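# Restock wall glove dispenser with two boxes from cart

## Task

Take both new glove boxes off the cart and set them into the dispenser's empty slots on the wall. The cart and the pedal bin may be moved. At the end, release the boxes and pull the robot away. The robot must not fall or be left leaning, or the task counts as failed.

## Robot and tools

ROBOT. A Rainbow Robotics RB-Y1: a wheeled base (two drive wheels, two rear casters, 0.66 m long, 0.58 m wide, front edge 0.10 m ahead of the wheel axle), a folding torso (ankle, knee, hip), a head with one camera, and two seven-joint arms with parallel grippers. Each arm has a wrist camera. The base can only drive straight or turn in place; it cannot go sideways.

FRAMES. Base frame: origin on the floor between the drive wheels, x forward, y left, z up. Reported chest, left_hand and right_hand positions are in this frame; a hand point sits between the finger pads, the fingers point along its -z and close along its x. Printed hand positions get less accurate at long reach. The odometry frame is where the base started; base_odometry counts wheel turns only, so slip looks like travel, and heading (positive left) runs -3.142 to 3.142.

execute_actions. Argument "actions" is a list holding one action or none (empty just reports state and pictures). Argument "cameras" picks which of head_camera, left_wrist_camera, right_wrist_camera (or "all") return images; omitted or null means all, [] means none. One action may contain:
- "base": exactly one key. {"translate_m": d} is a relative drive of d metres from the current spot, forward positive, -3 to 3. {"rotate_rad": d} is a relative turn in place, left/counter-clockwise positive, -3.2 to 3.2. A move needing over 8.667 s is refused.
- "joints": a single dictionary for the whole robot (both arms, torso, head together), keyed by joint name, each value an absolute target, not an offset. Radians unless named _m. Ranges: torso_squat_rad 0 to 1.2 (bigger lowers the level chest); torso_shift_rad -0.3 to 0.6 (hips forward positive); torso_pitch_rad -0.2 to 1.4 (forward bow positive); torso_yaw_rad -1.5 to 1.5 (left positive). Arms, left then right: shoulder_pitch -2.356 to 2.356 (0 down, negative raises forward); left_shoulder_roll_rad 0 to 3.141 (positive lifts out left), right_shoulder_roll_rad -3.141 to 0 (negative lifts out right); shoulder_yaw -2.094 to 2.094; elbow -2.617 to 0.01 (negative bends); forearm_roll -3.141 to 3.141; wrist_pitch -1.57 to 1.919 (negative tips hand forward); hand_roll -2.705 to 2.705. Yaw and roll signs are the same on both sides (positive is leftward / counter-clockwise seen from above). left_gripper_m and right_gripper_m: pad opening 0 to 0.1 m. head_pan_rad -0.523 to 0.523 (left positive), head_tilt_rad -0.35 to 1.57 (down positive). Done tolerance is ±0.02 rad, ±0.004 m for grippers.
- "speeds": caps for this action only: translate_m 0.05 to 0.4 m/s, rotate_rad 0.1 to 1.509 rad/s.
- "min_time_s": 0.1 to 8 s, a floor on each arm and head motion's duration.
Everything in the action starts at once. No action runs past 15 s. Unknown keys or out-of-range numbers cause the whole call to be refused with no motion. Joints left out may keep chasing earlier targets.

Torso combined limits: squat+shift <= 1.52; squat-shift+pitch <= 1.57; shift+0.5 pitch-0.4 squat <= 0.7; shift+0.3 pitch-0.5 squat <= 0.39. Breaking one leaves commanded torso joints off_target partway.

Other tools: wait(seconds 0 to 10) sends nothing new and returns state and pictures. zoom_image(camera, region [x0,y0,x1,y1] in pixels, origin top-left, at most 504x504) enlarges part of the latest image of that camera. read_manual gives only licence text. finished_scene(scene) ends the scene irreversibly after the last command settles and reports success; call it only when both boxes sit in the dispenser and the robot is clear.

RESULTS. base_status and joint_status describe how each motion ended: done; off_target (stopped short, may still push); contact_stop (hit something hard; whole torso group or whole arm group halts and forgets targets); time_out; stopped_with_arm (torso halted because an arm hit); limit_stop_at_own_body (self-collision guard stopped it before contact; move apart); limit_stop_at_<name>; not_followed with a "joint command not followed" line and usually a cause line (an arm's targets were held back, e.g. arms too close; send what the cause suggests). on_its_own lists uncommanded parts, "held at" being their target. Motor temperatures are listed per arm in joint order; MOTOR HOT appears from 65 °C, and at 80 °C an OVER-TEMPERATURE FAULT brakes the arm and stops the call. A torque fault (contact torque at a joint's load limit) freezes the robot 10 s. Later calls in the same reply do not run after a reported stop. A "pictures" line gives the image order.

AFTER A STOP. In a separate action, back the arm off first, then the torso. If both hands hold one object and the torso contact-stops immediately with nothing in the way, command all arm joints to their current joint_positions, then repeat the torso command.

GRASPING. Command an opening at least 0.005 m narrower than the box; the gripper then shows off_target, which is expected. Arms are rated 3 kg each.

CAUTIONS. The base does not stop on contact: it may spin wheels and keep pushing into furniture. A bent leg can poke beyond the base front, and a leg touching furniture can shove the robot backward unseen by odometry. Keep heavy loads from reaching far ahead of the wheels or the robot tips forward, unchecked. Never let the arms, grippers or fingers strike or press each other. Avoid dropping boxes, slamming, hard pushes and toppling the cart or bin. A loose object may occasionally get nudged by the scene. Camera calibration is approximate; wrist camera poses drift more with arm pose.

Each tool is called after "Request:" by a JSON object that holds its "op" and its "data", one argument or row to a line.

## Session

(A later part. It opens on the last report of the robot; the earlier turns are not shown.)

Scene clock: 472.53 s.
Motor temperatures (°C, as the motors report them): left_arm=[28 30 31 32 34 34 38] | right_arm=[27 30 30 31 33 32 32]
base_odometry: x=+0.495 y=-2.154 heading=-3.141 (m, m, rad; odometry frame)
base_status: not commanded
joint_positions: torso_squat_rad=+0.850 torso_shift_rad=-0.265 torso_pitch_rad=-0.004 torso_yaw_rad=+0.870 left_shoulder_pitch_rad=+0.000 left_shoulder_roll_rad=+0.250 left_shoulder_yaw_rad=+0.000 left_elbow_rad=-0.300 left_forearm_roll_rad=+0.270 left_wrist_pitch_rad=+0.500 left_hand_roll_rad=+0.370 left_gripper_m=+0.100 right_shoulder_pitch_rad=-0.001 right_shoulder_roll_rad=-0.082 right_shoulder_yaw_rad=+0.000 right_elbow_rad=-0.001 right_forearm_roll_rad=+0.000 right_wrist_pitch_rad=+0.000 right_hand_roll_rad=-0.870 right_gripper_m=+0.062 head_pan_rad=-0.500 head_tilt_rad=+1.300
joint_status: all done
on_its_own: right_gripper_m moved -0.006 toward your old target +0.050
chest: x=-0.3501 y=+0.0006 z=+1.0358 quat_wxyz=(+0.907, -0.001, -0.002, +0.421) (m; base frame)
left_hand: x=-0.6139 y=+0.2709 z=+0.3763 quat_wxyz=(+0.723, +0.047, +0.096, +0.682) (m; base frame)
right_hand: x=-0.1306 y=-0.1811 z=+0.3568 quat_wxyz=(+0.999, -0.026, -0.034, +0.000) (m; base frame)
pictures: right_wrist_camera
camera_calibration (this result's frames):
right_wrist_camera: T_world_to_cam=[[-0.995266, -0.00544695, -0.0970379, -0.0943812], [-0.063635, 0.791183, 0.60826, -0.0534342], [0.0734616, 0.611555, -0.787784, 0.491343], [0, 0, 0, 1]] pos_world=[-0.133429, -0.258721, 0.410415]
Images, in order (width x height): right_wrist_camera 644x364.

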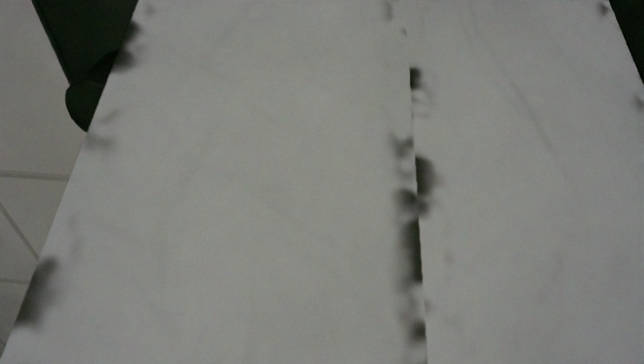

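Request:
{"op": "execute_actions", "data": {
  "actions": [
    {"joints":{"torso_squat_rad":0.45,"right_gripper_m":0.04}}
  ],
  "cameras": ["head_camera","left_wrist_camera"]
}}

Scene clock: 478.67 s.
Motor temperatures (°C, as the motors report them): left_arm=[28 30 31 32 34 34 38] | right_arm=[27 30 30 31 33 32 32]
base_odometry: x=+0.495 y=-2.154 heading=-3.141 (m, m, rad; odometry frame)
base_status: not commanded
joint_positions: torso_squat_rad=+0.450 torso_shift_rad=-0.265 torso_pitch_rad=-0.004 torso_yaw_rad=+0.870 left_shoulder_pitch_rad=+0.000 left_shoulder_roll_rad=+0.250 left_shoulder_yaw_rad=+0.000 left_elbow_rad=-0.300 left_forearm_roll_rad=+0.270 left_wrist_pitch_rad=+0.500 left_hand_roll_rad=+0.370 left_gripper_m=+0.100 right_shoulder_pitch_rad=+0.001 right_shoulder_roll_rad=-0.081 right_shoulder_yaw_rad=+0.000 right_elbow_rad=+0.001 right_forearm_roll_rad=+0.001 right_wrist_pitch_rad=+0.001 right_hand_roll_rad=-0.870 right_gripper_m=+0.061 head_pan_rad=-0.500 head_tilt_rad=+1.300
joint_status: right_gripper_m off_target (ended at +0.061, target +0.040); the others done
chest: x=-0.3941 y=+0.0007 z=+1.1983 quat_wxyz=(+0.907, -0.001, -0.002, +0.421) (m; base frame)
left_hand: x=-0.6580 y=+0.2710 z=+0.5388 quat_wxyz=(+0.723, +0.047, +0.096, +0.682) (m; base frame)
right_hand: x=-0.1767 y=-0.1821 z=+0.5192 quat_wxyz=(+0.999, -0.027, -0.032, +0.000) (m; base frame)
pictures: head_camera, left_wrist_camera
camera_calibration (this result's frames):
head_camera: T_world_to_cam=[[0.344397, -0.93746, 0.0505915, 0.0755341], [-0.905623, -0.34594, -0.2453, 0.0710449], [0.24746, 0.0386637, -0.968126, 1.39083], [0, 0, 0, 1]] pos_world=[-0.305849, 0.0416127, 1.36011]
left_wrist_camera: T_world_to_cam=[[0.0605293, 0.995896, -0.0672891, -0.193716], [0.864969, -0.0186888, 0.501477, 0.329014], [0.498161, -0.088557, -0.86255, 0.90663], [0, 0, 0, 1]] pos_world=[-0.724509, 0.279359, 0.603986]
Images, in order (width x height): head_camera 896x504, left_wrist_camera 644x364.

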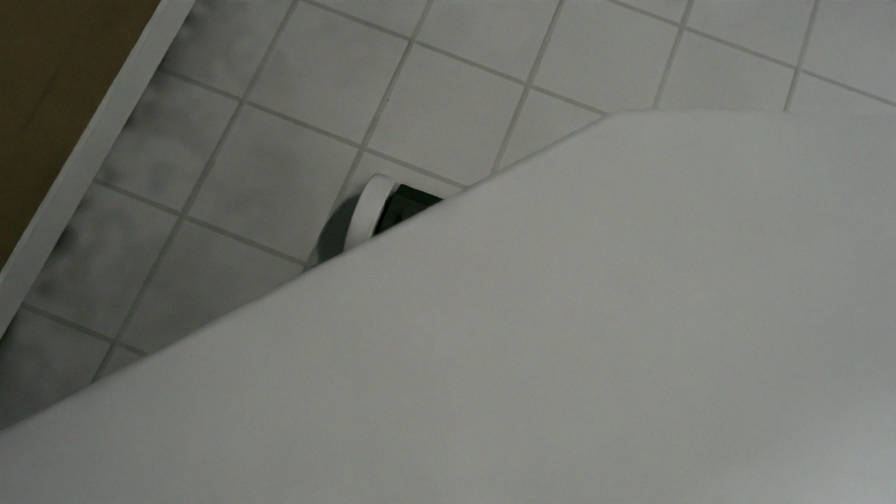

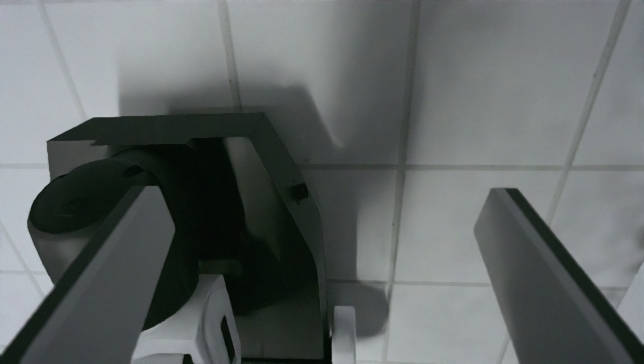

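Request:
{"op": "execute_actions", "data": {
  "actions": [
    {"joints":{"right_shoulder_roll_rad":-0.5},"min_time_s":2}
  ],
  "cameras": []
}}

Request:
{"op": "execute_actions", "data": {
  "actions": [
    {"joints":{"torso_yaw_rad":0,"torso_shift_rad":0,"torso_squat_rad":0.3,"right_shoulder_pitch_rad":-0.95,"right_shoulder_roll_rad":-0.2,"right_elbow_rad":-0.8,"right_wrist_pitch_rad":1.75,"right_hand_roll_rad":-0.3,"head_pan_rad":-0.2,"head_tilt_rad":0.9},"min_time_s":4}
  ],
  "cameras": ["head_camera","right_wrist_camera"]
}}

Scene clock: 487.67 s.
Motor temperatures (°C, as the motors report them): left_arm=[28 30 31 32 34 34 38] | right_arm=[27 30 30 31 33 32 32]
base_odometry: x=+0.495 y=-2.154 heading=-3.141 (m, m, rad; odometry frame)
base_status: not commanded
joint_positions: torso_squat_rad=+0.450 torso_shift_rad=-0.265 torso_pitch_rad=-0.004 torso_yaw_rad=+0.870 left_shoulder_pitch_rad=+0.000 left_shoulder_roll_rad=+0.250 left_shoulder_yaw_rad=+0.000 left_elbow_rad=-0.300 left_forearm_roll_rad=+0.270 left_wrist_pitch_rad=+0.500 left_hand_roll_rad=+0.370 left_gripper_m=+0.100 right_shoulder_pitch_rad=+0.000 right_shoulder_roll_rad=-0.499 right_shoulder_yaw_rad=+0.000 right_elbow_rad=+0.000 right_forearm_roll_rad=+0.001 right_wrist_pitch_rad=+0.000 right_hand_roll_rad=-0.870 right_gripper_m=+0.061 head_pan_rad=-0.500 head_tilt_rad=+1.300
joint_status: all done
chest: x=-0.3941 y=+0.0007 z=+1.1983 quat_wxyz=(+0.907, -0.001, -0.002, +0.421) (m; base frame)
left_hand: x=-0.6580 y=+0.2710 z=+0.5388 quat_wxyz=(+0.723, +0.047, +0.096, +0.682) (m; base frame)
right_hand: x=+0.0552 y=-0.3771 z=+0.6108 quat_wxyz=(+0.969, -0.160, -0.190, +0.000) (m; base frame)
pictures: none
No camera images: the call's "cameras" was empty. Leave "cameras" out to get every camera's image.

Scene clock: 491.97 s.
Motor temperatures (°C, as the motors report them): left_arm=[28 30 31 32 34 34 38] | right_arm=[28 30 30 31 33 32 32]
base_odometry: x=+0.495 y=-2.154 heading=-3.141 (m, m, rad; odometry frame)
base_status: not commanded
joint_positions: torso_squat_rad=+0.300 torso_shift_rad=+0.000 torso_pitch_rad=-0.004 torso_yaw_rad=+0.000 left_shoulder_pitch_rad=+0.000 left_shoulder_roll_rad=+0.250 left_shoulder_yaw_rad=+0.000 left_elbow_rad=-0.300 left_forearm_roll_rad=+0.270 left_wrist_pitch_rad=+0.500 left_hand_roll_rad=+0.370 left_gripper_m=+0.100 right_shoulder_pitch_rad=-0.949 right_shoulder_roll_rad=-0.200 right_shoulder_yaw_rad=+0.000 right_elbow_rad=-0.799 right_forearm_roll_rad=+0.001 right_wrist_pitch_rad=+1.750 right_hand_roll_rad=-0.300 right_gripper_m=+0.061 head_pan_rad=-0.200 head_tilt_rad=+0.900
joint_status: all done
chest: x=-0.2292 y=+0.0007 z=+1.2587 quat_wxyz=(+1.000, +0.000, -0.002, +0.000) (m; base frame)
left_hand: x=-0.1914 y=+0.3787 z=+0.6004 quat_wxyz=(+0.943, +0.084, +0.066, +0.314) (m; base frame)
right_hand: x=+0.2659 y=-0.2531 z=+0.9833 quat_wxyz=(+0.987, -0.131, -0.010, -0.089) (m; base frame)
pictures: head_camera, right_wrist_camera
camera_calibration (this result's frames):
head_camera: T_world_to_cam=[[-0.233267, -0.971692, 0.0374224, -0.1037], [-0.780085, 0.164015, -0.603794, 0.78507], [0.580564, -0.170038, -0.796262, 1.22599], [0, 0, 0, 1]] pos_world=[-0.123534, -0.021063, 1.45411]
right_wrist_camera: T_world_to_cam=[[-0.983857, 0.163952, -0.0717313, 0.375634], [0.1173, 0.893528, 0.433414, -0.202604], [0.135153, 0.418003, -0.898336, 1.04309], [0, 0, 0, 1]] pos_world=[0.252359, -0.316568, 1.0518]
Images, in order (width x height): head_camera 896x504, right_wrist_camera 644x364.

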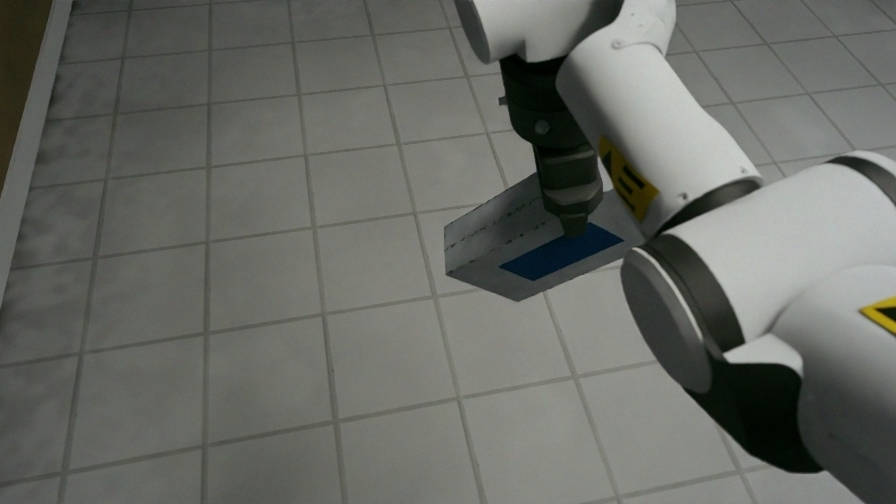

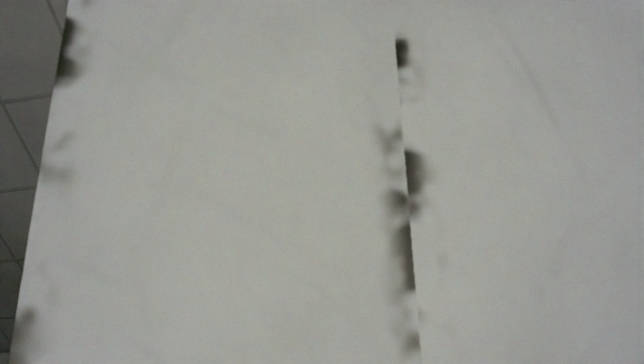

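Request:
{"op": "execute_actions", "data": {
  "actions": [
    {"base":{"rotate_rad":-0.63},"joints":{"right_hand_roll_rad":1.27},"speeds":{"rotate_rad":0.6},"min_time_s":3}
  ],
  "cameras": []
}}

Request:
{"op": "execute_actions", "data": {
  "actions": [
    {"base":{"translate_m":1.73},"joints":{"right_wrist_pitch_rad":0.18,"right_shoulder_roll_rad":-0.05,"torso_squat_rad":0.2},"min_time_s":4}
  ],
  "cameras": []
}}

Request:
{"op": "execute_actions", "data": {
  "actions": [
    {"base":{"rotate_rad":0.63},"speeds":{"rotate_rad":0.6},"joints":{"head_tilt_rad":0.7}}
  ],
  "cameras": ["head_camera"]
}}

Scene clock: 513.97 s.
Motor temperatures (°C, as the motors report them): left_arm=[28 30 31 32 34 34 38] | right_arm=[29 30 30 32 33 32 32]
base_odometry: x=+0.495 y=-2.155 heading=+2.513 (m, m, rad; odometry frame)
base_status: done
joint_positions: torso_squat_rad=+0.300 torso_shift_rad=+0.000 torso_pitch_rad=-0.004 torso_yaw_rad=+0.000 left_shoulder_pitch_rad=+0.000 left_shoulder_roll_rad=+0.250 left_shoulder_yaw_rad=+0.000 left_elbow_rad=-0.300 left_forearm_roll_rad=+0.270 left_wrist_pitch_rad=+0.500 left_hand_roll_rad=+0.370 left_gripper_m=+0.100 right_shoulder_pitch_rad=-0.949 right_shoulder_roll_rad=-0.200 right_shoulder_yaw_rad=+0.000 right_elbow_rad=-0.799 right_forearm_roll_rad=+0.001 right_wrist_pitch_rad=+1.750 right_hand_roll_rad=+1.270 right_gripper_m=+0.061 head_pan_rad=-0.200 head_tilt_rad=+0.900
joint_status: all done
chest: x=-0.2292 y=+0.0007 z=+1.2587 quat_wxyz=(+1.000, +0.000, -0.002, +0.000) (m; base frame)
left_hand: x=-0.1914 y=+0.3787 z=+0.6004 quat_wxyz=(+0.943, +0.084, +0.066, +0.314) (m; base frame)
right_hand: x=+0.2659 y=-0.2531 z=+0.9833 quat_wxyz=(+0.762, -0.100, +0.085, +0.635) (m; base frame)
pictures: none
No camera images: the call's "cameras" was empty. Leave "cameras" out to get every camera's image.

Scene clock: 519.87 s.
Motor temperatures (°C, as the motors report them): left_arm=[28 30 31 32 34 34 38] | right_arm=[30 30 30 32 33 32 32]
base_odometry: x=-0.904 y=-1.137 heading=+2.512 (m, m, rad; odometry frame)
base_status: done
joint_positions: torso_squat_rad=+0.200 torso_shift_rad=+0.000 torso_pitch_rad=-0.004 torso_yaw_rad=+0.000 left_shoulder_pitch_rad=+0.000 left_shoulder_roll_rad=+0.250 left_shoulder_yaw_rad=+0.000 left_elbow_rad=-0.300 left_forearm_roll_rad=+0.270 left_wrist_pitch_rad=+0.500 left_hand_roll_rad=+0.370 left_gripper_m=+0.100 right_shoulder_pitch_rad=-0.949 right_shoulder_roll_rad=-0.050 right_shoulder_yaw_rad=+0.000 right_elbow_rad=-0.799 right_forearm_roll_rad=+0.001 right_wrist_pitch_rad=+0.180 right_hand_roll_rad=+1.270 right_gripper_m=+0.061 head_pan_rad=-0.200 head_tilt_rad=+0.900
joint_status: all done
chest: x=-0.2292 y=+0.0007 z=+1.2760 quat_wxyz=(+1.000, +0.000, -0.002, +0.000) (m; base frame)
left_hand: x=-0.1914 y=+0.3787 z=+0.6177 quat_wxyz=(+0.943, +0.084, +0.066, +0.314) (m; base frame)
right_hand: x=+0.4777 y=-0.0711 z=+1.1939 quat_wxyz=(+0.488, -0.388, -0.565, +0.541) (m; base frame)
pictures: none
No camera images: the call's "cameras" was empty. Leave "cameras" out to get every camera's image.

Scene clock: 522.57 s.
Motor temperatures (°C, as the motors report them): left_arm=[28 30 31 32 34 34 38] | right_arm=[30 30 30 32 33 32 32]
base_odometry: x=-0.904 y=-1.137 heading=-3.141 (m, m, rad; odometry frame)
base_status: done
joint_positions: torso_squat_rad=+0.200 torso_shift_rad=+0.000 torso_pitch_rad=-0.004 torso_yaw_rad=+0.000 left_shoulder_pitch_rad=+0.000 left_shoulder_roll_rad=+0.250 left_shoulder_yaw_rad=+0.000 left_elbow_rad=-0.300 left_forearm_roll_rad=+0.270 left_wrist_pitch_rad=+0.500 left_hand_roll_rad=+0.370 left_gripper_m=+0.100 right_shoulder_pitch_rad=-0.949 right_shoulder_roll_rad=-0.050 right_shoulder_yaw_rad=+0.000 right_elbow_rad=-0.799 right_forearm_roll_rad=+0.001 right_wrist_pitch_rad=+0.180 right_hand_roll_rad=+1.270 right_gripper_m=+0.061 head_pan_rad=-0.200 head_tilt_rad=+0.700
joint_status: all done
chest: x=-0.2292 y=+0.0007 z=+1.2760 quat_wxyz=(+1.000, +0.000, -0.002, +0.000) (m; base frame)
left_hand: x=-0.1914 y=+0.3787 z=+0.6177 quat_wxyz=(+0.943, +0.084, +0.066, +0.314) (m; base frame)
right_hand: x=+0.4777 y=-0.0711 z=+1.1939 quat_wxyz=(+0.488, -0.388, -0.565, +0.541) (m; base frame)
pictures: head_camera
camera_calibration (this result's frames):
head_camera: T_world_to_cam=[[-0.239951, -0.970336, 0.0295417, -0.0941488], [-0.646978, 0.137153, -0.750073, 1.03923], [0.72377, -0.199093, -0.660695, 1.0694], [0, 0, 0, 1]] pos_world=[-0.124232, -0.0209788, 1.48883]
Images, in order (width x height): head_camera 896x504.

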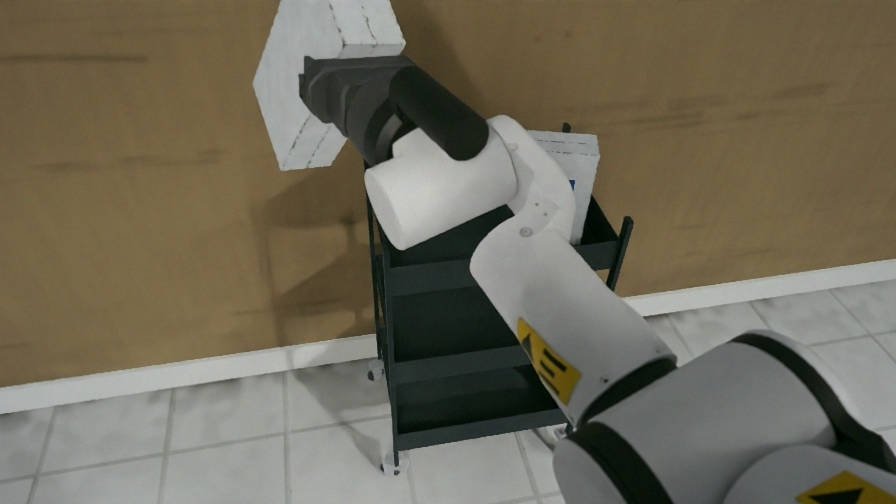

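Request:
{"op": "execute_actions", "data": {
  "actions": [
    {"base":{"translate_m":0.33},"joints":{"torso_yaw_rad":-0.25,"right_hand_roll_rad":1.4,"head_pan_rad":0,"head_tilt_rad":0.75},"min_time_s":2}
  ],
  "cameras": ["head_camera"]
}}

Scene clock: 537.80 s.
Motor temperatures (°C, as the motors report them): left_arm=[28 30 31 32 34 34 38] | right_arm=[31 30 30 33 33 33 32]
base_odometry: x=-1.234 y=-1.137 heading=-3.141 (m, m, rad; odometry frame)
base_status: done
joint_positions: torso_squat_rad=+0.200 torso_shift_rad=+0.000 torso_pitch_rad=-0.004 torso_yaw_rad=-0.250 left_shoulder_pitch_rad=+0.000 left_shoulder_roll_rad=+0.250 left_shoulder_yaw_rad=+0.000 left_elbow_rad=-0.300 left_forearm_roll_rad=+0.270 left_wrist_pitch_rad=+0.500 left_hand_roll_rad=+0.370 left_gripper_m=+0.100 right_shoulder_pitch_rad=-0.949 right_shoulder_roll_rad=-0.050 right_shoulder_yaw_rad=+0.000 right_elbow_rad=-0.799 right_forearm_roll_rad=+0.001 right_wrist_pitch_rad=+0.180 right_hand_roll_rad=+1.400 right_gripper_m=+0.061 head_pan_rad=+0.000 head_tilt_rad=+0.750
joint_status: all done
chest: x=-0.2291 y=+0.0007 z=+1.2760 quat_wxyz=(+0.992, +0.000, -0.002, -0.125) (m; base frame)
left_hand: x=-0.0990 y=+0.3583 z=+0.6181 quat_wxyz=(+0.975, +0.092, +0.055, +0.194) (m; base frame)
right_hand: x=+0.4380 y=-0.2436 z=+1.1937 quat_wxyz=(+0.520, -0.487, -0.481, +0.510) (m; base frame)
pictures: head_camera
camera_calibration (this result's frames):
head_camera: T_world_to_cam=[[-0.286669, -0.957513, 0.0314443, -0.112071], [-0.674841, 0.178526, -0.716044, 0.983749], [0.680008, -0.226487, -0.697347, 1.1136], [0, 0, 0, 1]] pos_world=[-0.125506, -0.0307185, 1.48449]
Images, in order (width x height): head_camera 896x504.

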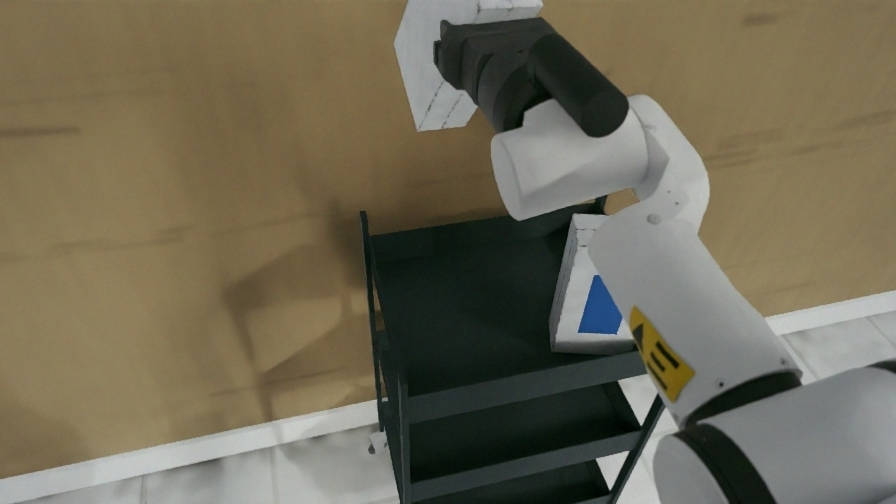

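Request:
{"op": "execute_actions", "data": {
  "actions": [
    {"base":{"translate_m":0.03},"joints":{"torso_squat_rad":0.85,"torso_yaw_rad":-0.22}}
  ],
  "cameras": ["head_camera"]
}}

Scene clock: 550.40 s.
Motor temperatures (°C, as the motors report them): left_arm=[28 30 31 32 34 34 38] | right_arm=[31 30 30 33 33 33 32]
base_odometry: x=-1.264 y=-1.137 heading=-3.140 (m, m, rad; odometry frame)
base_status: done
joint_positions: torso_squat_rad=+0.850 torso_shift_rad=+0.000 torso_pitch_rad=-0.004 torso_yaw_rad=-0.220 left_shoulder_pitch_rad=+0.000 left_shoulder_roll_rad=+0.250 left_shoulder_yaw_rad=+0.000 left_elbow_rad=-0.300 left_forearm_roll_rad=+0.270 left_wrist_pitch_rad=+0.500 left_hand_roll_rad=+0.370 left_gripper_m=+0.100 right_shoulder_pitch_rad=-0.949 right_shoulder_roll_rad=-0.050 right_shoulder_yaw_rad=+0.000 right_elbow_rad=-0.799 right_forearm_roll_rad=+0.001 right_wrist_pitch_rad=+0.180 right_hand_roll_rad=+1.400 right_gripper_m=+0.061 head_pan_rad=+0.000 head_tilt_rad=+0.750
joint_status: all done
chest: x=-0.2293 y=+0.0005 z=+1.0519 quat_wxyz=(+0.994, +0.000, -0.002, -0.110) (m; base frame)
left_hand: x=-0.1097 y=+0.3617 z=+0.3941 quat_wxyz=(+0.972, +0.091, +0.056, +0.209) (m; base frame)
right_hand: x=+0.4448 y=-0.2238 z=+0.9699 quat_wxyz=(+0.512, -0.480, -0.489, +0.518) (m; base frame)
pictures: head_camera
camera_calibration (this result's frames):
head_camera: T_world_to_cam=[[-0.257906, -0.965658, 0.0314589, -0.0986994], [-0.679619, 0.158175, -0.716309, 0.822394], [0.686734, -0.20612, -0.697073, 0.95872], [0, 0, 0, 1]] pos_world=[-0.124926, -0.0277806, 1.26049]
Images, in order (width x height): head_camera 896x504.

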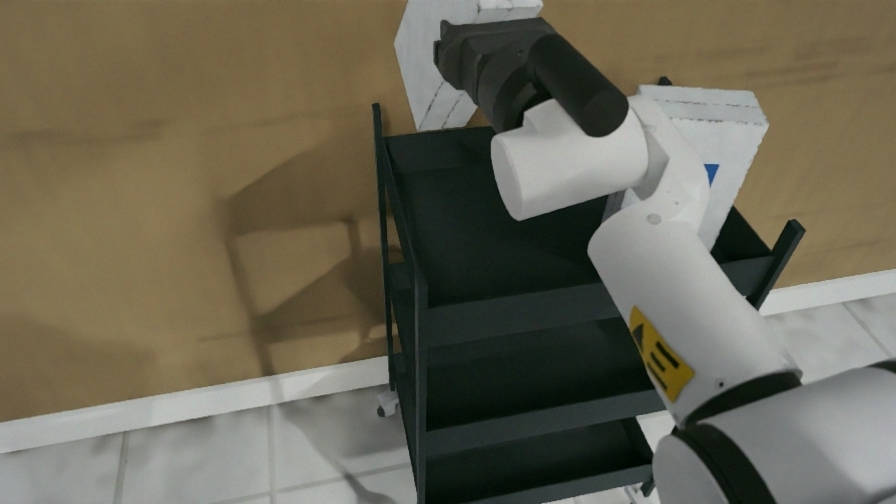

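Request:
{"op": "execute_actions", "data": {
  "actions": [
    {"joints":{"torso_squat_rad":1.08,"head_tilt_rad":0.6}}
  ],
  "cameras": ["head_camera"]
}}

Scene clock: 555.77 s.
Motor temperatures (°C, as the motors report them): left_arm=[28 30 31 32 34 34 38] | right_arm=[31 30 30 33 33 33 32]
base_odometry: x=-1.264 y=-1.137 heading=-3.140 (m, m, rad; odometry frame)
base_status: not commanded
joint_positions: torso_squat_rad=+1.080 torso_shift_rad=+0.000 torso_pitch_rad=-0.004 torso_yaw_rad=-0.220 left_shoulder_pitch_rad=+0.000 left_shoulder_roll_rad=+0.250 left_shoulder_yaw_rad=+0.000 left_elbow_rad=-0.300 left_forearm_roll_rad=+0.270 left_wrist_pitch_rad=+0.500 left_hand_roll_rad=+0.370 left_gripper_m=+0.100 right_shoulder_pitch_rad=-0.949 right_shoulder_roll_rad=-0.050 right_shoulder_yaw_rad=+0.000 right_elbow_rad=-0.799 right_forearm_roll_rad=+0.001 right_wrist_pitch_rad=+0.180 right_hand_roll_rad=+1.400 right_gripper_m=+0.061 head_pan_rad=+0.000 head_tilt_rad=+0.600
joint_status: all done
chest: x=-0.2293 y=+0.0004 z=+0.9199 quat_wxyz=(+0.994, +0.000, -0.002, -0.110) (m; base frame)
left_hand: x=-0.1097 y=+0.3616 z=+0.2620 quat_wxyz=(+0.972, +0.091, +0.056, +0.209) (m; base frame)
right_hand: x=+0.4448 y=-0.2239 z=+0.8378 quat_wxyz=(+0.512, -0.480, -0.489, +0.518) (m; base frame)
pictures: head_camera
camera_calibration (this result's frames):
head_camera: T_world_to_cam=[[-0.262141, -0.964706, 0.0249958, -0.0883028], [-0.567517, 0.133159, -0.812523, 0.858857], [0.780517, -0.227181, -0.582393, 0.757686], [0, 0, 0, 1]] pos_world=[-0.127119, -0.0274195, 1.14132]
Images, in order (width x height): head_camera 896x504.

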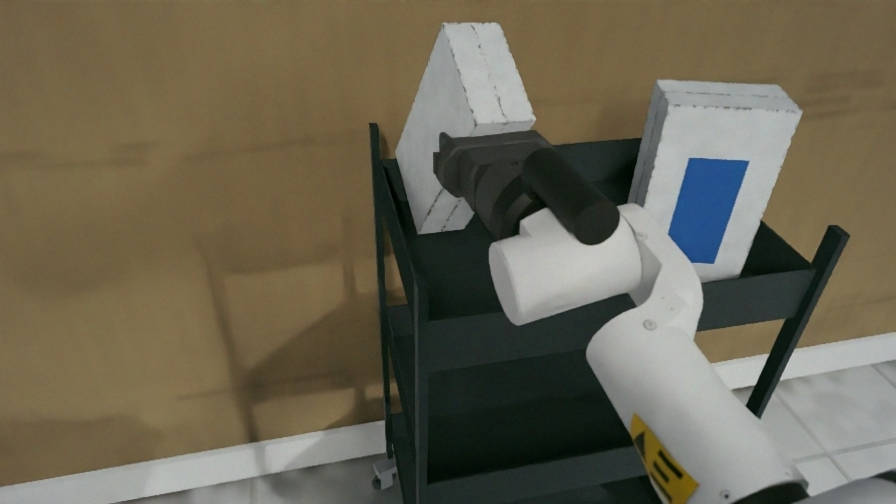

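Request:
{"op": "execute_actions", "data": {
  "actions": [
    {"joints":{"torso_squat_rad":1.0,"right_hand_roll_rad":1.1},"min_time_s":1.5}
  ],
  "cameras": ["head_camera"]
}}

Scene clock: 569.23 s.
Motor temperatures (°C, as the motors report them): left_arm=[28 30 31 32 34 34 38] | right_arm=[32 30 30 33 33 33 32]
base_odometry: x=-1.264 y=-1.137 heading=-3.140 (m, m, rad; odometry frame)
base_status: not commanded
joint_positions: torso_squat_rad=+1.000 torso_shift_rad=+0.000 torso_pitch_rad=-0.004 torso_yaw_rad=-0.220 left_shoulder_pitch_rad=+0.000 left_shoulder_roll_rad=+0.250 left_shoulder_yaw_rad=+0.000 left_elbow_rad=-0.300 left_forearm_roll_rad=+0.270 left_wrist_pitch_rad=+0.500 left_hand_roll_rad=+0.370 left_gripper_m=+0.100 right_shoulder_pitch_rad=-0.949 right_shoulder_roll_rad=-0.050 right_shoulder_yaw_rad=+0.000 right_elbow_rad=-0.799 right_forearm_roll_rad=+0.001 right_wrist_pitch_rad=+0.180 right_hand_roll_rad=+1.100 right_gripper_m=+0.061 head_pan_rad=+0.000 head_tilt_rad=+0.600
joint_status: all done
chest: x=-0.2292 y=+0.0004 z=+0.9681 quat_wxyz=(+0.994, +0.000, -0.002, -0.110) (m; base frame)
left_hand: x=-0.1098 y=+0.3617 z=+0.3102 quat_wxyz=(+0.972, +0.091, +0.057, +0.209) (m; base frame)
right_hand: x=+0.4450 y=-0.2238 z=+0.8859 quat_wxyz=(+0.584, -0.402, -0.555, +0.436) (m; base frame)
pictures: head_camera
camera_calibration (this result's frames):
head_camera: T_world_to_cam=[[-0.262128, -0.964707, 0.0251008, -0.0895205], [-0.567838, 0.133156, -0.812299, 0.897884], [0.780288, -0.227179, -0.582701, 0.785915], [0, 0, 0, 1]] pos_world=[-0.126853, -0.0273762, 1.18955]
Images, in order (width x height): head_camera 896x504.

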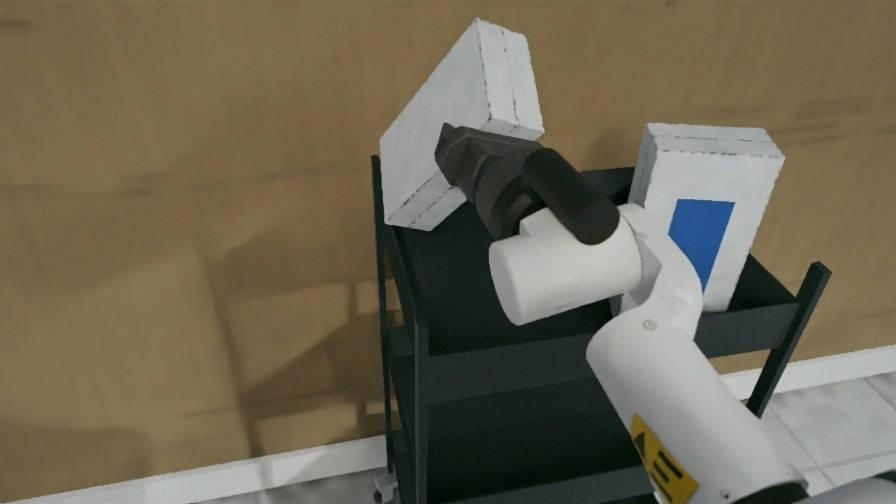

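Request:
{"op": "execute_actions", "data": {
  "actions": [
    {"joints":{"right_hand_roll_rad":1.45},"min_time_s":1.5}
  ],
  "cameras": []
}}

Request:
{"op": "execute_actions", "data": {
  "actions": [
    {"joints":{"torso_squat_rad":1.13}}
  ],
  "cameras": ["head_camera","right_wrist_camera"]
}}

Scene clock: 582.63 s.
Motor temperatures (°C, as the motors report them): left_arm=[28 30 31 32 34 34 38] | right_arm=[32 30 30 34 33 33 32]
base_odometry: x=-1.264 y=-1.137 heading=-3.140 (m, m, rad; odometry frame)
base_status: not commanded
joint_positions: torso_squat_rad=+1.000 torso_shift_rad=+0.000 torso_pitch_rad=-0.004 torso_yaw_rad=-0.220 left_shoulder_pitch_rad=+0.000 left_shoulder_roll_rad=+0.250 left_shoulder_yaw_rad=+0.000 left_elbow_rad=-0.300 left_forearm_roll_rad=+0.270 left_wrist_pitch_rad=+0.500 left_hand_roll_rad=+0.370 left_gripper_m=+0.100 right_shoulder_pitch_rad=-0.949 right_shoulder_roll_rad=-0.050 right_shoulder_yaw_rad=+0.000 right_elbow_rad=-0.799 right_forearm_roll_rad=+0.001 right_wrist_pitch_rad=+0.180 right_hand_roll_rad=+1.450 right_gripper_m=+0.061 head_pan_rad=+0.000 head_tilt_rad=+0.600
joint_status: all done
chest: x=-0.2292 y=+0.0004 z=+0.9681 quat_wxyz=(+0.994, +0.000, -0.002, -0.110) (m; base frame)
left_hand: x=-0.1098 y=+0.3617 z=+0.3102 quat_wxyz=(+0.972, +0.091, +0.057, +0.209) (m; base frame)
right_hand: x=+0.4450 y=-0.2238 z=+0.8859 quat_wxyz=(+0.499, -0.492, -0.477, +0.531) (m; base frame)
pictures: none
No camera images: the call's "cameras" was empty. Leave "cameras" out to get every camera's image.

Scene clock: 583.93 s.
Motor temperatures (°C, as the motors report them): left_arm=[28 30 31 32 34 34 38] | right_arm=[32 30 30 34 33 33 32]
base_odometry: x=-1.264 y=-1.137 heading=-3.140 (m, m, rad; odometry frame)
base_status: not commanded
joint_positions: torso_squat_rad=+1.130 torso_shift_rad=+0.000 torso_pitch_rad=-0.005 torso_yaw_rad=-0.220 left_shoulder_pitch_rad=+0.000 left_shoulder_roll_rad=+0.250 left_shoulder_yaw_rad=+0.000 left_elbow_rad=-0.300 left_forearm_roll_rad=+0.270 left_wrist_pitch_rad=+0.500 left_hand_roll_rad=+0.370 left_gripper_m=+0.100 right_shoulder_pitch_rad=-0.952 right_shoulder_roll_rad=-0.051 right_shoulder_yaw_rad=+0.000 right_elbow_rad=-0.802 right_forearm_roll_rad=+0.001 right_wrist_pitch_rad=+0.179 right_hand_roll_rad=+1.450 right_gripper_m=+0.060 head_pan_rad=+0.000 head_tilt_rad=+0.600
joint_status: all done
chest: x=-0.2298 y=+0.0003 z=+0.8885 quat_wxyz=(+0.994, +0.000, -0.003, -0.110) (m; base frame)
left_hand: x=-0.1094 y=+0.3616 z=+0.2308 quat_wxyz=(+0.972, +0.091, +0.056, +0.209) (m; base frame)
right_hand: x=+0.4449 y=-0.2239 z=+0.8108 quat_wxyz=(+0.497, -0.495, -0.478, +0.529) (m; base frame)
pictures: head_camera, right_wrist_camera
camera_calibration (this result's frames):
head_camera: T_world_to_cam=[[-0.262164, -0.964707, 0.024714, -0.0874221], [-0.566593, 0.133142, -0.81317, 0.833919], [0.78118, -0.227186, -0.581501, 0.739163], [0, 0, 0, 1]] pos_world=[-0.127845, -0.0274391, 1.1101]
right_wrist_camera: T_world_to_cam=[[0.0464684, -0.997733, 0.0486815, -0.281531], [-0.689699, -0.0672993, -0.720962, 0.904954], [0.722604, -0.0000736543, -0.691263, 0.328887], [0, 0, 0, 1]] pos_world=[0.399573, -0.219965, 0.89349]
Images, in order (width x height): head_camera 896x504, right_wrist_camera 644x364.

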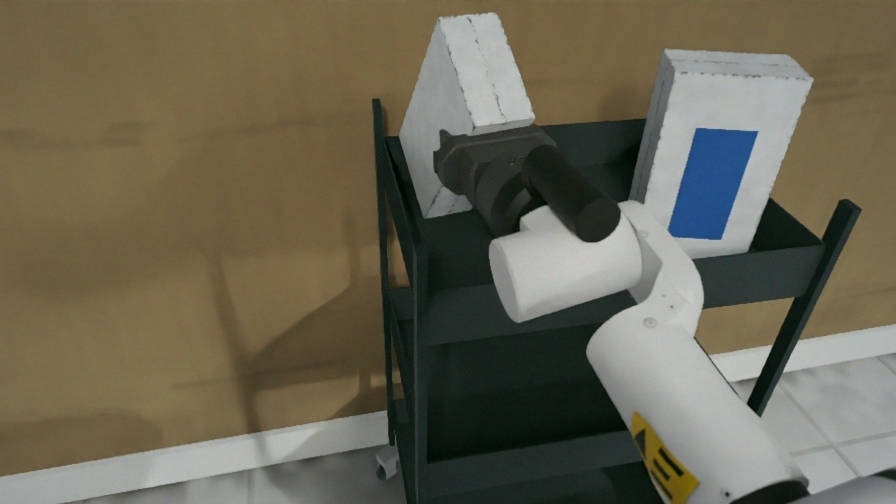

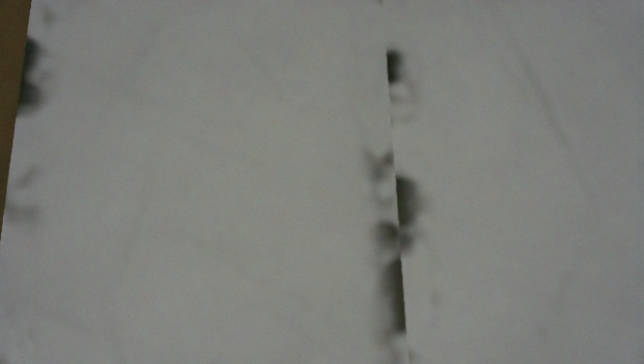

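Request:
{"op": "execute_actions", "data": {
  "actions": [
    {"joints":{"torso_squat_rad":1.0,"right_wrist_pitch_rad":-0.5},"min_time_s":2.5}
  ],
  "cameras": ["head_camera"]
}}

Scene clock: 593.87 s.
Motor temperatures (°C, as the motors report them): left_arm=[28 30 31 32 34 34 38] | right_arm=[31 30 30 33 33 33 32]
base_odometry: x=-1.264 y=-1.137 heading=-3.140 (m, m, rad; odometry frame)
base_status: not commanded
joint_positions: torso_squat_rad=+1.000 torso_shift_rad=+0.000 torso_pitch_rad=-0.004 torso_yaw_rad=-0.220 left_shoulder_pitch_rad=+0.000 left_shoulder_roll_rad=+0.250 left_shoulder_yaw_rad=+0.000 left_elbow_rad=-0.300 left_forearm_roll_rad=+0.270 left_wrist_pitch_rad=+0.500 left_hand_roll_rad=+0.370 left_gripper_m=+0.100 right_shoulder_pitch_rad=-0.949 right_shoulder_roll_rad=-0.050 right_shoulder_yaw_rad=+0.000 right_elbow_rad=-0.799 right_forearm_roll_rad=+0.001 right_wrist_pitch_rad=-0.500 right_hand_roll_rad=+1.450 right_gripper_m=+0.060 head_pan_rad=+0.000 head_tilt_rad=+0.600
joint_status: all done
chest: x=-0.2292 y=+0.0004 z=+0.9681 quat_wxyz=(+0.994, +0.000, -0.002, -0.110) (m; base frame)
left_hand: x=-0.1098 y=+0.3617 z=+0.3102 quat_wxyz=(+0.972, +0.091, +0.057, +0.209) (m; base frame)
right_hand: x=+0.4022 y=-0.2003 z=+1.0319 quat_wxyz=(+0.288, -0.608, -0.645, +0.362) (m; base frame)
pictures: head_camera
camera_calibration (this result's frames):
head_camera: T_world_to_cam=[[-0.262125, -0.964707, 0.0251155, -0.0895293], [-0.567835, 0.133141, -0.812303, 0.897891], [0.780291, -0.227186, -0.582694, 0.785909], [0, 0, 0, 1]] pos_world=[-0.126852, -0.027368, 1.18955]
Images, in order (width x height): head_camera 896x504.

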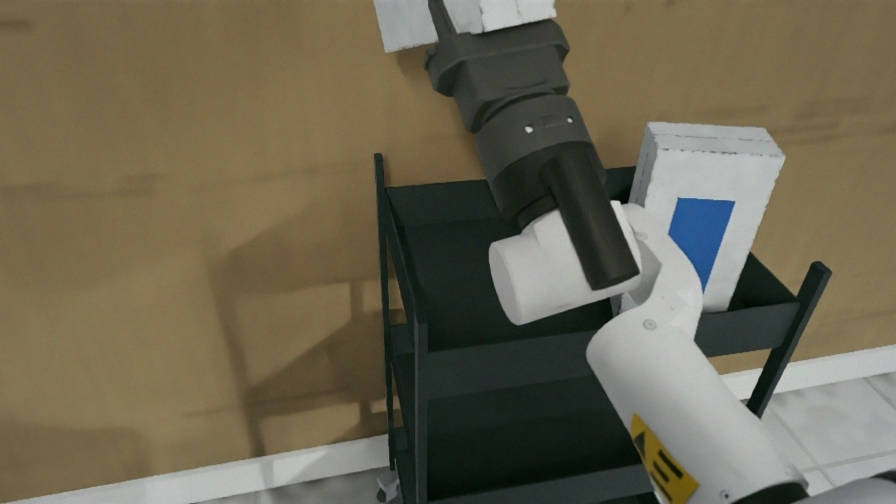

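Request:
{"op": "execute_actions", "data": {
  "actions": [
    {"joints":{"torso_squat_rad":0.5,"right_wrist_pitch_rad":0.3},"min_time_s":2.5}
  ],
  "cameras": []
}}

Request:
{"op": "execute_actions", "data": {
  "actions": [
    {"joints":{"right_hand_roll_rad":-1.69},"min_time_s":5}
  ],
  "cameras": []
}}

Request:
{"op": "execute_actions", "data": {
  "actions": [
    {"joints":{"right_wrist_pitch_rad":0.86,"head_tilt_rad":0.7},"min_time_s":2.5}
  ],
  "cameras": ["head_camera"]
}}

Scene clock: 614.27 s.
Motor temperatures (°C, as the motors report them): left_arm=[28 30 31 32 34 34 38] | right_arm=[32 30 30 33 33 33 32]
base_odometry: x=-1.264 y=-1.137 heading=-3.140 (m, m, rad; odometry frame)
base_status: not commanded
joint_positions: torso_squat_rad=+0.500 torso_shift_rad=+0.000 torso_pitch_rad=-0.004 torso_yaw_rad=-0.220 left_shoulder_pitch_rad=+0.000 left_shoulder_roll_rad=+0.250 left_shoulder_yaw_rad=+0.000 left_elbow_rad=-0.300 left_forearm_roll_rad=+0.270 left_wrist_pitch_rad=+0.500 left_hand_roll_rad=+0.370 left_gripper_m=+0.100 right_shoulder_pitch_rad=-0.949 right_shoulder_roll_rad=-0.050 right_shoulder_yaw_rad=+0.000 right_elbow_rad=-0.799 right_forearm_roll_rad=+0.001 right_wrist_pitch_rad=+0.300 right_hand_roll_rad=+1.450 right_gripper_m=+0.060 head_pan_rad=+0.000 head_tilt_rad=+0.600
joint_status: all done
chest: x=-0.2291 y=+0.0006 z=+1.2042 quat_wxyz=(+0.994, +0.000, -0.002, -0.110) (m; base frame)
left_hand: x=-0.1097 y=+0.3619 z=+0.5463 quat_wxyz=(+0.972, +0.091, +0.057, +0.209) (m; base frame)
right_hand: x=+0.4417 y=-0.2283 z=+1.0950 quat_wxyz=(+0.531, -0.466, -0.440, +0.554) (m; base frame)
pictures: none
No camera images: the call's "cameras" was empty. Leave "cameras" out to get every camera's image.

Scene clock: 619.57 s.
Motor temperatures (°C, as the motors report them): left_arm=[28 30 31 32 34 34 38] | right_arm=[32 30 30 34 33 33 32]
base_odometry: x=-1.264 y=-1.137 heading=-3.140 (m, m, rad; odometry frame)
base_status: not commanded
joint_positions: torso_squat_rad=+0.500 torso_shift_rad=+0.000 torso_pitch_rad=-0.004 torso_yaw_rad=-0.220 left_shoulder_pitch_rad=+0.000 left_shoulder_roll_rad=+0.250 left_shoulder_yaw_rad=+0.000 left_elbow_rad=-0.300 left_forearm_roll_rad=+0.270 left_wrist_pitch_rad=+0.500 left_hand_roll_rad=+0.370 left_gripper_m=+0.100 right_shoulder_pitch_rad=-0.949 right_shoulder_roll_rad=-0.050 right_shoulder_yaw_rad=+0.000 right_elbow_rad=-0.799 right_forearm_roll_rad=+0.001 right_wrist_pitch_rad=+0.300 right_hand_roll_rad=-1.690 right_gripper_m=+0.060 head_pan_rad=+0.000 head_tilt_rad=+0.600
joint_status: all done
chest: x=-0.2291 y=+0.0006 z=+1.2042 quat_wxyz=(+0.994, +0.000, -0.002, -0.110) (m; base frame)
left_hand: x=-0.1097 y=+0.3619 z=+0.5463 quat_wxyz=(+0.972, +0.091, +0.057, +0.209) (m; base frame)
right_hand: x=+0.4417 y=-0.2283 z=+1.0950 quat_wxyz=(+0.555, +0.440, -0.466, -0.530) (m; base frame)
pictures: none
No camera images: the call's "cameras" was empty. Leave "cameras" out to get every camera's image.

Scene clock: 622.37 s.
Motor temperatures (°C, as the motors report them): left_arm=[28 30 31 32 34 34 38] | right_arm=[32 30 30 34 33 33 32]
base_odometry: x=-1.264 y=-1.137 heading=-3.140 (m, m, rad; odometry frame)
base_status: not commanded
joint_positions: torso_squat_rad=+0.500 torso_shift_rad=+0.000 torso_pitch_rad=-0.004 torso_yaw_rad=-0.220 left_shoulder_pitch_rad=+0.000 left_shoulder_roll_rad=+0.250 left_shoulder_yaw_rad=+0.000 left_elbow_rad=-0.300 left_forearm_roll_rad=+0.270 left_wrist_pitch_rad=+0.500 left_hand_roll_rad=+0.370 left_gripper_m=+0.100 right_shoulder_pitch_rad=-0.949 right_shoulder_roll_rad=-0.050 right_shoulder_yaw_rad=+0.000 right_elbow_rad=-0.799 right_forearm_roll_rad=+0.001 right_wrist_pitch_rad=+0.860 right_hand_roll_rad=-1.690 right_gripper_m=+0.060 head_pan_rad=+0.000 head_tilt_rad=+0.700
joint_status: all done
chest: x=-0.2291 y=+0.0006 z=+1.2042 quat_wxyz=(+0.994, +0.000, -0.002, -0.110) (m; base frame)
left_hand: x=-0.1097 y=+0.3619 z=+0.5463 quat_wxyz=(+0.972, +0.091, +0.057, +0.209) (m; base frame)
right_hand: x=+0.3855 y=-0.2487 z=+0.9825 quat_wxyz=(+0.639, +0.253, -0.321, -0.652) (m; base frame)
pictures: head_camera
camera_calibration (this result's frames):
head_camera: T_world_to_cam=[[-0.259399, -0.96532, 0.0294875, -0.100826], [-0.644087, 0.150165, -0.750068, 0.986417], [0.719628, -0.213559, -0.660703, 1.02047], [0, 0, 0, 1]] pos_world=[-0.125176, -0.0275233, 1.41708]
Images, in order (width x height): head_camera 896x504.

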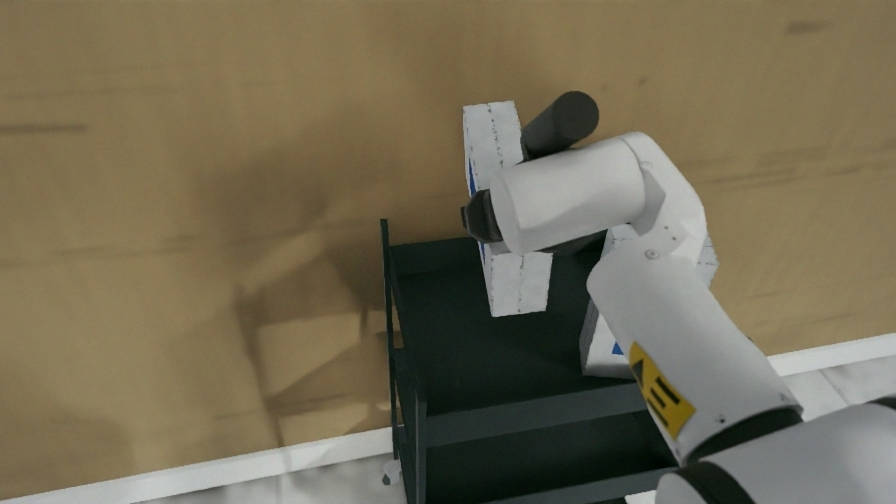

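Request:
{"op": "execute_actions", "data": {
  "actions": [
    {"base":{"translate_m":0.04},"joints":{"torso_squat_rad":0.7,"head_pan_rad":0.25}}
  ],
  "cameras": ["head_camera"]
}}

Scene clock: 627.60 s.
Motor temperatures (°C, as the motors report them): left_arm=[28 30 31 32 34 34 38] | right_arm=[32 30 30 34 33 33 32]
base_odometry: x=-1.304 y=-1.137 heading=-3.140 (m, m, rad; odometry frame)
base_status: done
joint_positions: torso_squat_rad=+0.700 torso_shift_rad=+0.000 torso_pitch_rad=-0.004 torso_yaw_rad=-0.220 left_shoulder_pitch_rad=+0.000 left_shoulder_roll_rad=+0.250 left_shoulder_yaw_rad=+0.000 left_elbow_rad=-0.300 left_forearm_roll_rad=+0.270 left_wrist_pitch_rad=+0.500 left_hand_roll_rad=+0.370 left_gripper_m=+0.100 right_shoulder_pitch_rad=-0.949 right_shoulder_roll_rad=-0.050 right_shoulder_yaw_rad=+0.000 right_elbow_rad=-0.799 right_forearm_roll_rad=+0.001 right_wrist_pitch_rad=+0.860 right_hand_roll_rad=-1.690 right_gripper_m=+0.060 head_pan_rad=+0.250 head_tilt_rad=+0.700
joint_status: all done
chest: x=-0.2293 y=+0.0006 z=+1.1253 quat_wxyz=(+0.994, +0.000, -0.002, -0.110) (m; base frame)
left_hand: x=-0.1097 y=+0.3618 z=+0.4675 quat_wxyz=(+0.972, +0.091, +0.056, +0.209) (m; base frame)
right_hand: x=+0.3853 y=-0.2487 z=+0.9038 quat_wxyz=(+0.639, +0.254, -0.321, -0.652) (m; base frame)
pictures: head_camera
camera_calibration (this result's frames):
head_camera: T_world_to_cam=[[-0.0125156, -0.999457, 0.0304656, -0.0485469], [-0.660889, -0.0145962, -0.750342, 0.923241], [0.750379, -0.0295254, -0.660348, 0.975259], [0, 0, 0, 1]] pos_world=[-0.122262, -0.00624993, 1.33824]
Images, in order (width x height): head_camera 896x504.

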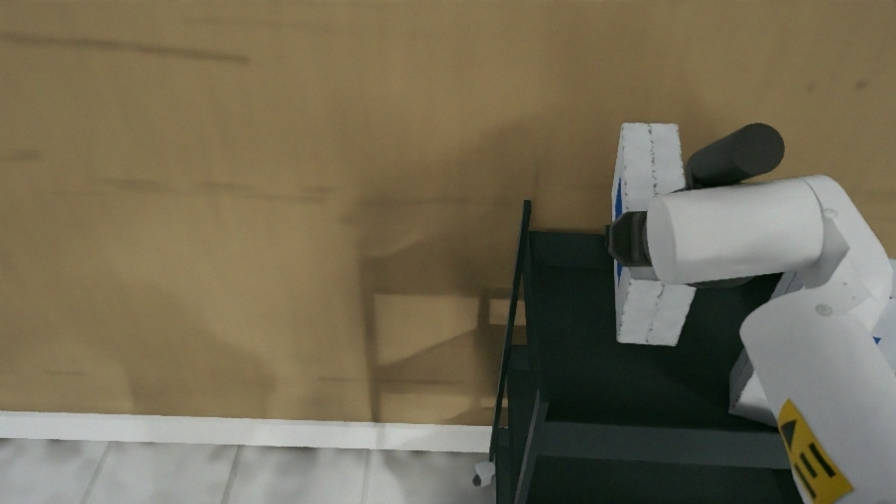

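Request:
{"op": "execute_actions", "data": {
  "actions": [
    {"joints":{"torso_squat_rad":0.81}}
  ],
  "cameras": []
}}

Request:
{"op": "execute_actions", "data": {
  "actions": [
    {"joints":{"right_gripper_m":0.1}}
  ],
  "cameras": ["head_camera"]
}}

Scene clock: 635.43 s.
Motor temperatures (°C, as the motors report them): left_arm=[28 30 31 32 34 34 38] | right_arm=[32 30 30 34 33 33 32]
base_odometry: x=-1.304 y=-1.137 heading=-3.140 (m, m, rad; odometry frame)
base_status: not commanded
joint_positions: torso_squat_rad=+0.810 torso_shift_rad=+0.000 torso_pitch_rad=-0.004 torso_yaw_rad=-0.220 left_shoulder_pitch_rad=+0.000 left_shoulder_roll_rad=+0.250 left_shoulder_yaw_rad=+0.000 left_elbow_rad=-0.300 left_forearm_roll_rad=+0.270 left_wrist_pitch_rad=+0.500 left_hand_roll_rad=+0.370 left_gripper_m=+0.100 right_shoulder_pitch_rad=-0.949 right_shoulder_roll_rad=-0.050 right_shoulder_yaw_rad=+0.000 right_elbow_rad=-0.799 right_forearm_roll_rad=+0.001 right_wrist_pitch_rad=+0.860 right_hand_roll_rad=-1.690 right_gripper_m=+0.060 head_pan_rad=+0.250 head_tilt_rad=+0.700
joint_status: all done
chest: x=-0.2293 y=+0.0005 z=+1.0726 quat_wxyz=(+0.994, +0.000, -0.002, -0.110) (m; base frame)
left_hand: x=-0.1097 y=+0.3617 z=+0.4147 quat_wxyz=(+0.972, +0.091, +0.056, +0.209) (m; base frame)
right_hand: x=+0.3853 y=-0.2488 z=+0.8511 quat_wxyz=(+0.639, +0.253, -0.321, -0.652) (m; base frame)
pictures: none
No camera images: the call's "cameras" was empty. Leave "cameras" out to get every camera's image.

Scene clock: 636.50 s.
Motor temperatures (°C, as the motors report them): left_arm=[28 30 31 32 34 34 38] | right_arm=[32 30 30 34 33 33 32]
base_odometry: x=-1.304 y=-1.137 heading=-3.140 (m, m, rad; odometry frame)
base_status: not commanded
joint_positions: torso_squat_rad=+0.810 torso_shift_rad=+0.000 torso_pitch_rad=-0.004 torso_yaw_rad=-0.220 left_shoulder_pitch_rad=+0.000 left_shoulder_roll_rad=+0.250 left_shoulder_yaw_rad=+0.000 left_elbow_rad=-0.300 left_forearm_roll_rad=+0.270 left_wrist_pitch_rad=+0.500 left_hand_roll_rad=+0.370 left_gripper_m=+0.100 right_shoulder_pitch_rad=-0.949 right_shoulder_roll_rad=-0.050 right_shoulder_yaw_rad=+0.000 right_elbow_rad=-0.800 right_forearm_roll_rad=+0.001 right_wrist_pitch_rad=+0.860 right_hand_roll_rad=-1.690 right_gripper_m=+0.099 head_pan_rad=+0.250 head_tilt_rad=+0.700
joint_status: all done
chest: x=-0.2293 y=+0.0005 z=+1.0726 quat_wxyz=(+0.994, +0.000, -0.002, -0.110) (m; base frame)
left_hand: x=-0.1097 y=+0.3617 z=+0.4147 quat_wxyz=(+0.972, +0.091, +0.056, +0.209) (m; base frame)
right_hand: x=+0.3855 y=-0.2487 z=+0.8515 quat_wxyz=(+0.638, +0.254, -0.321, -0.652) (m; base frame)
pictures: head_camera
camera_calibration (this result's frames):
head_camera: T_world_to_cam=[[-0.0125129, -0.999457, 0.0304657, -0.0469867], [-0.660892, -0.0145979, -0.750339, 0.883662], [0.750377, -0.0295234, -0.660351, 0.940435], [0, 0, 0, 1]] pos_world=[-0.122263, -0.00629674, 1.2855]
Images, in order (width x height): head_camera 896x504.

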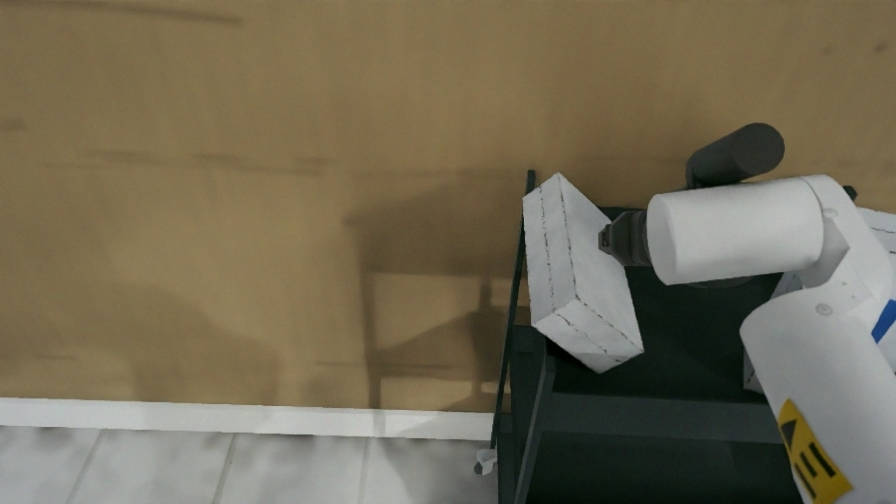

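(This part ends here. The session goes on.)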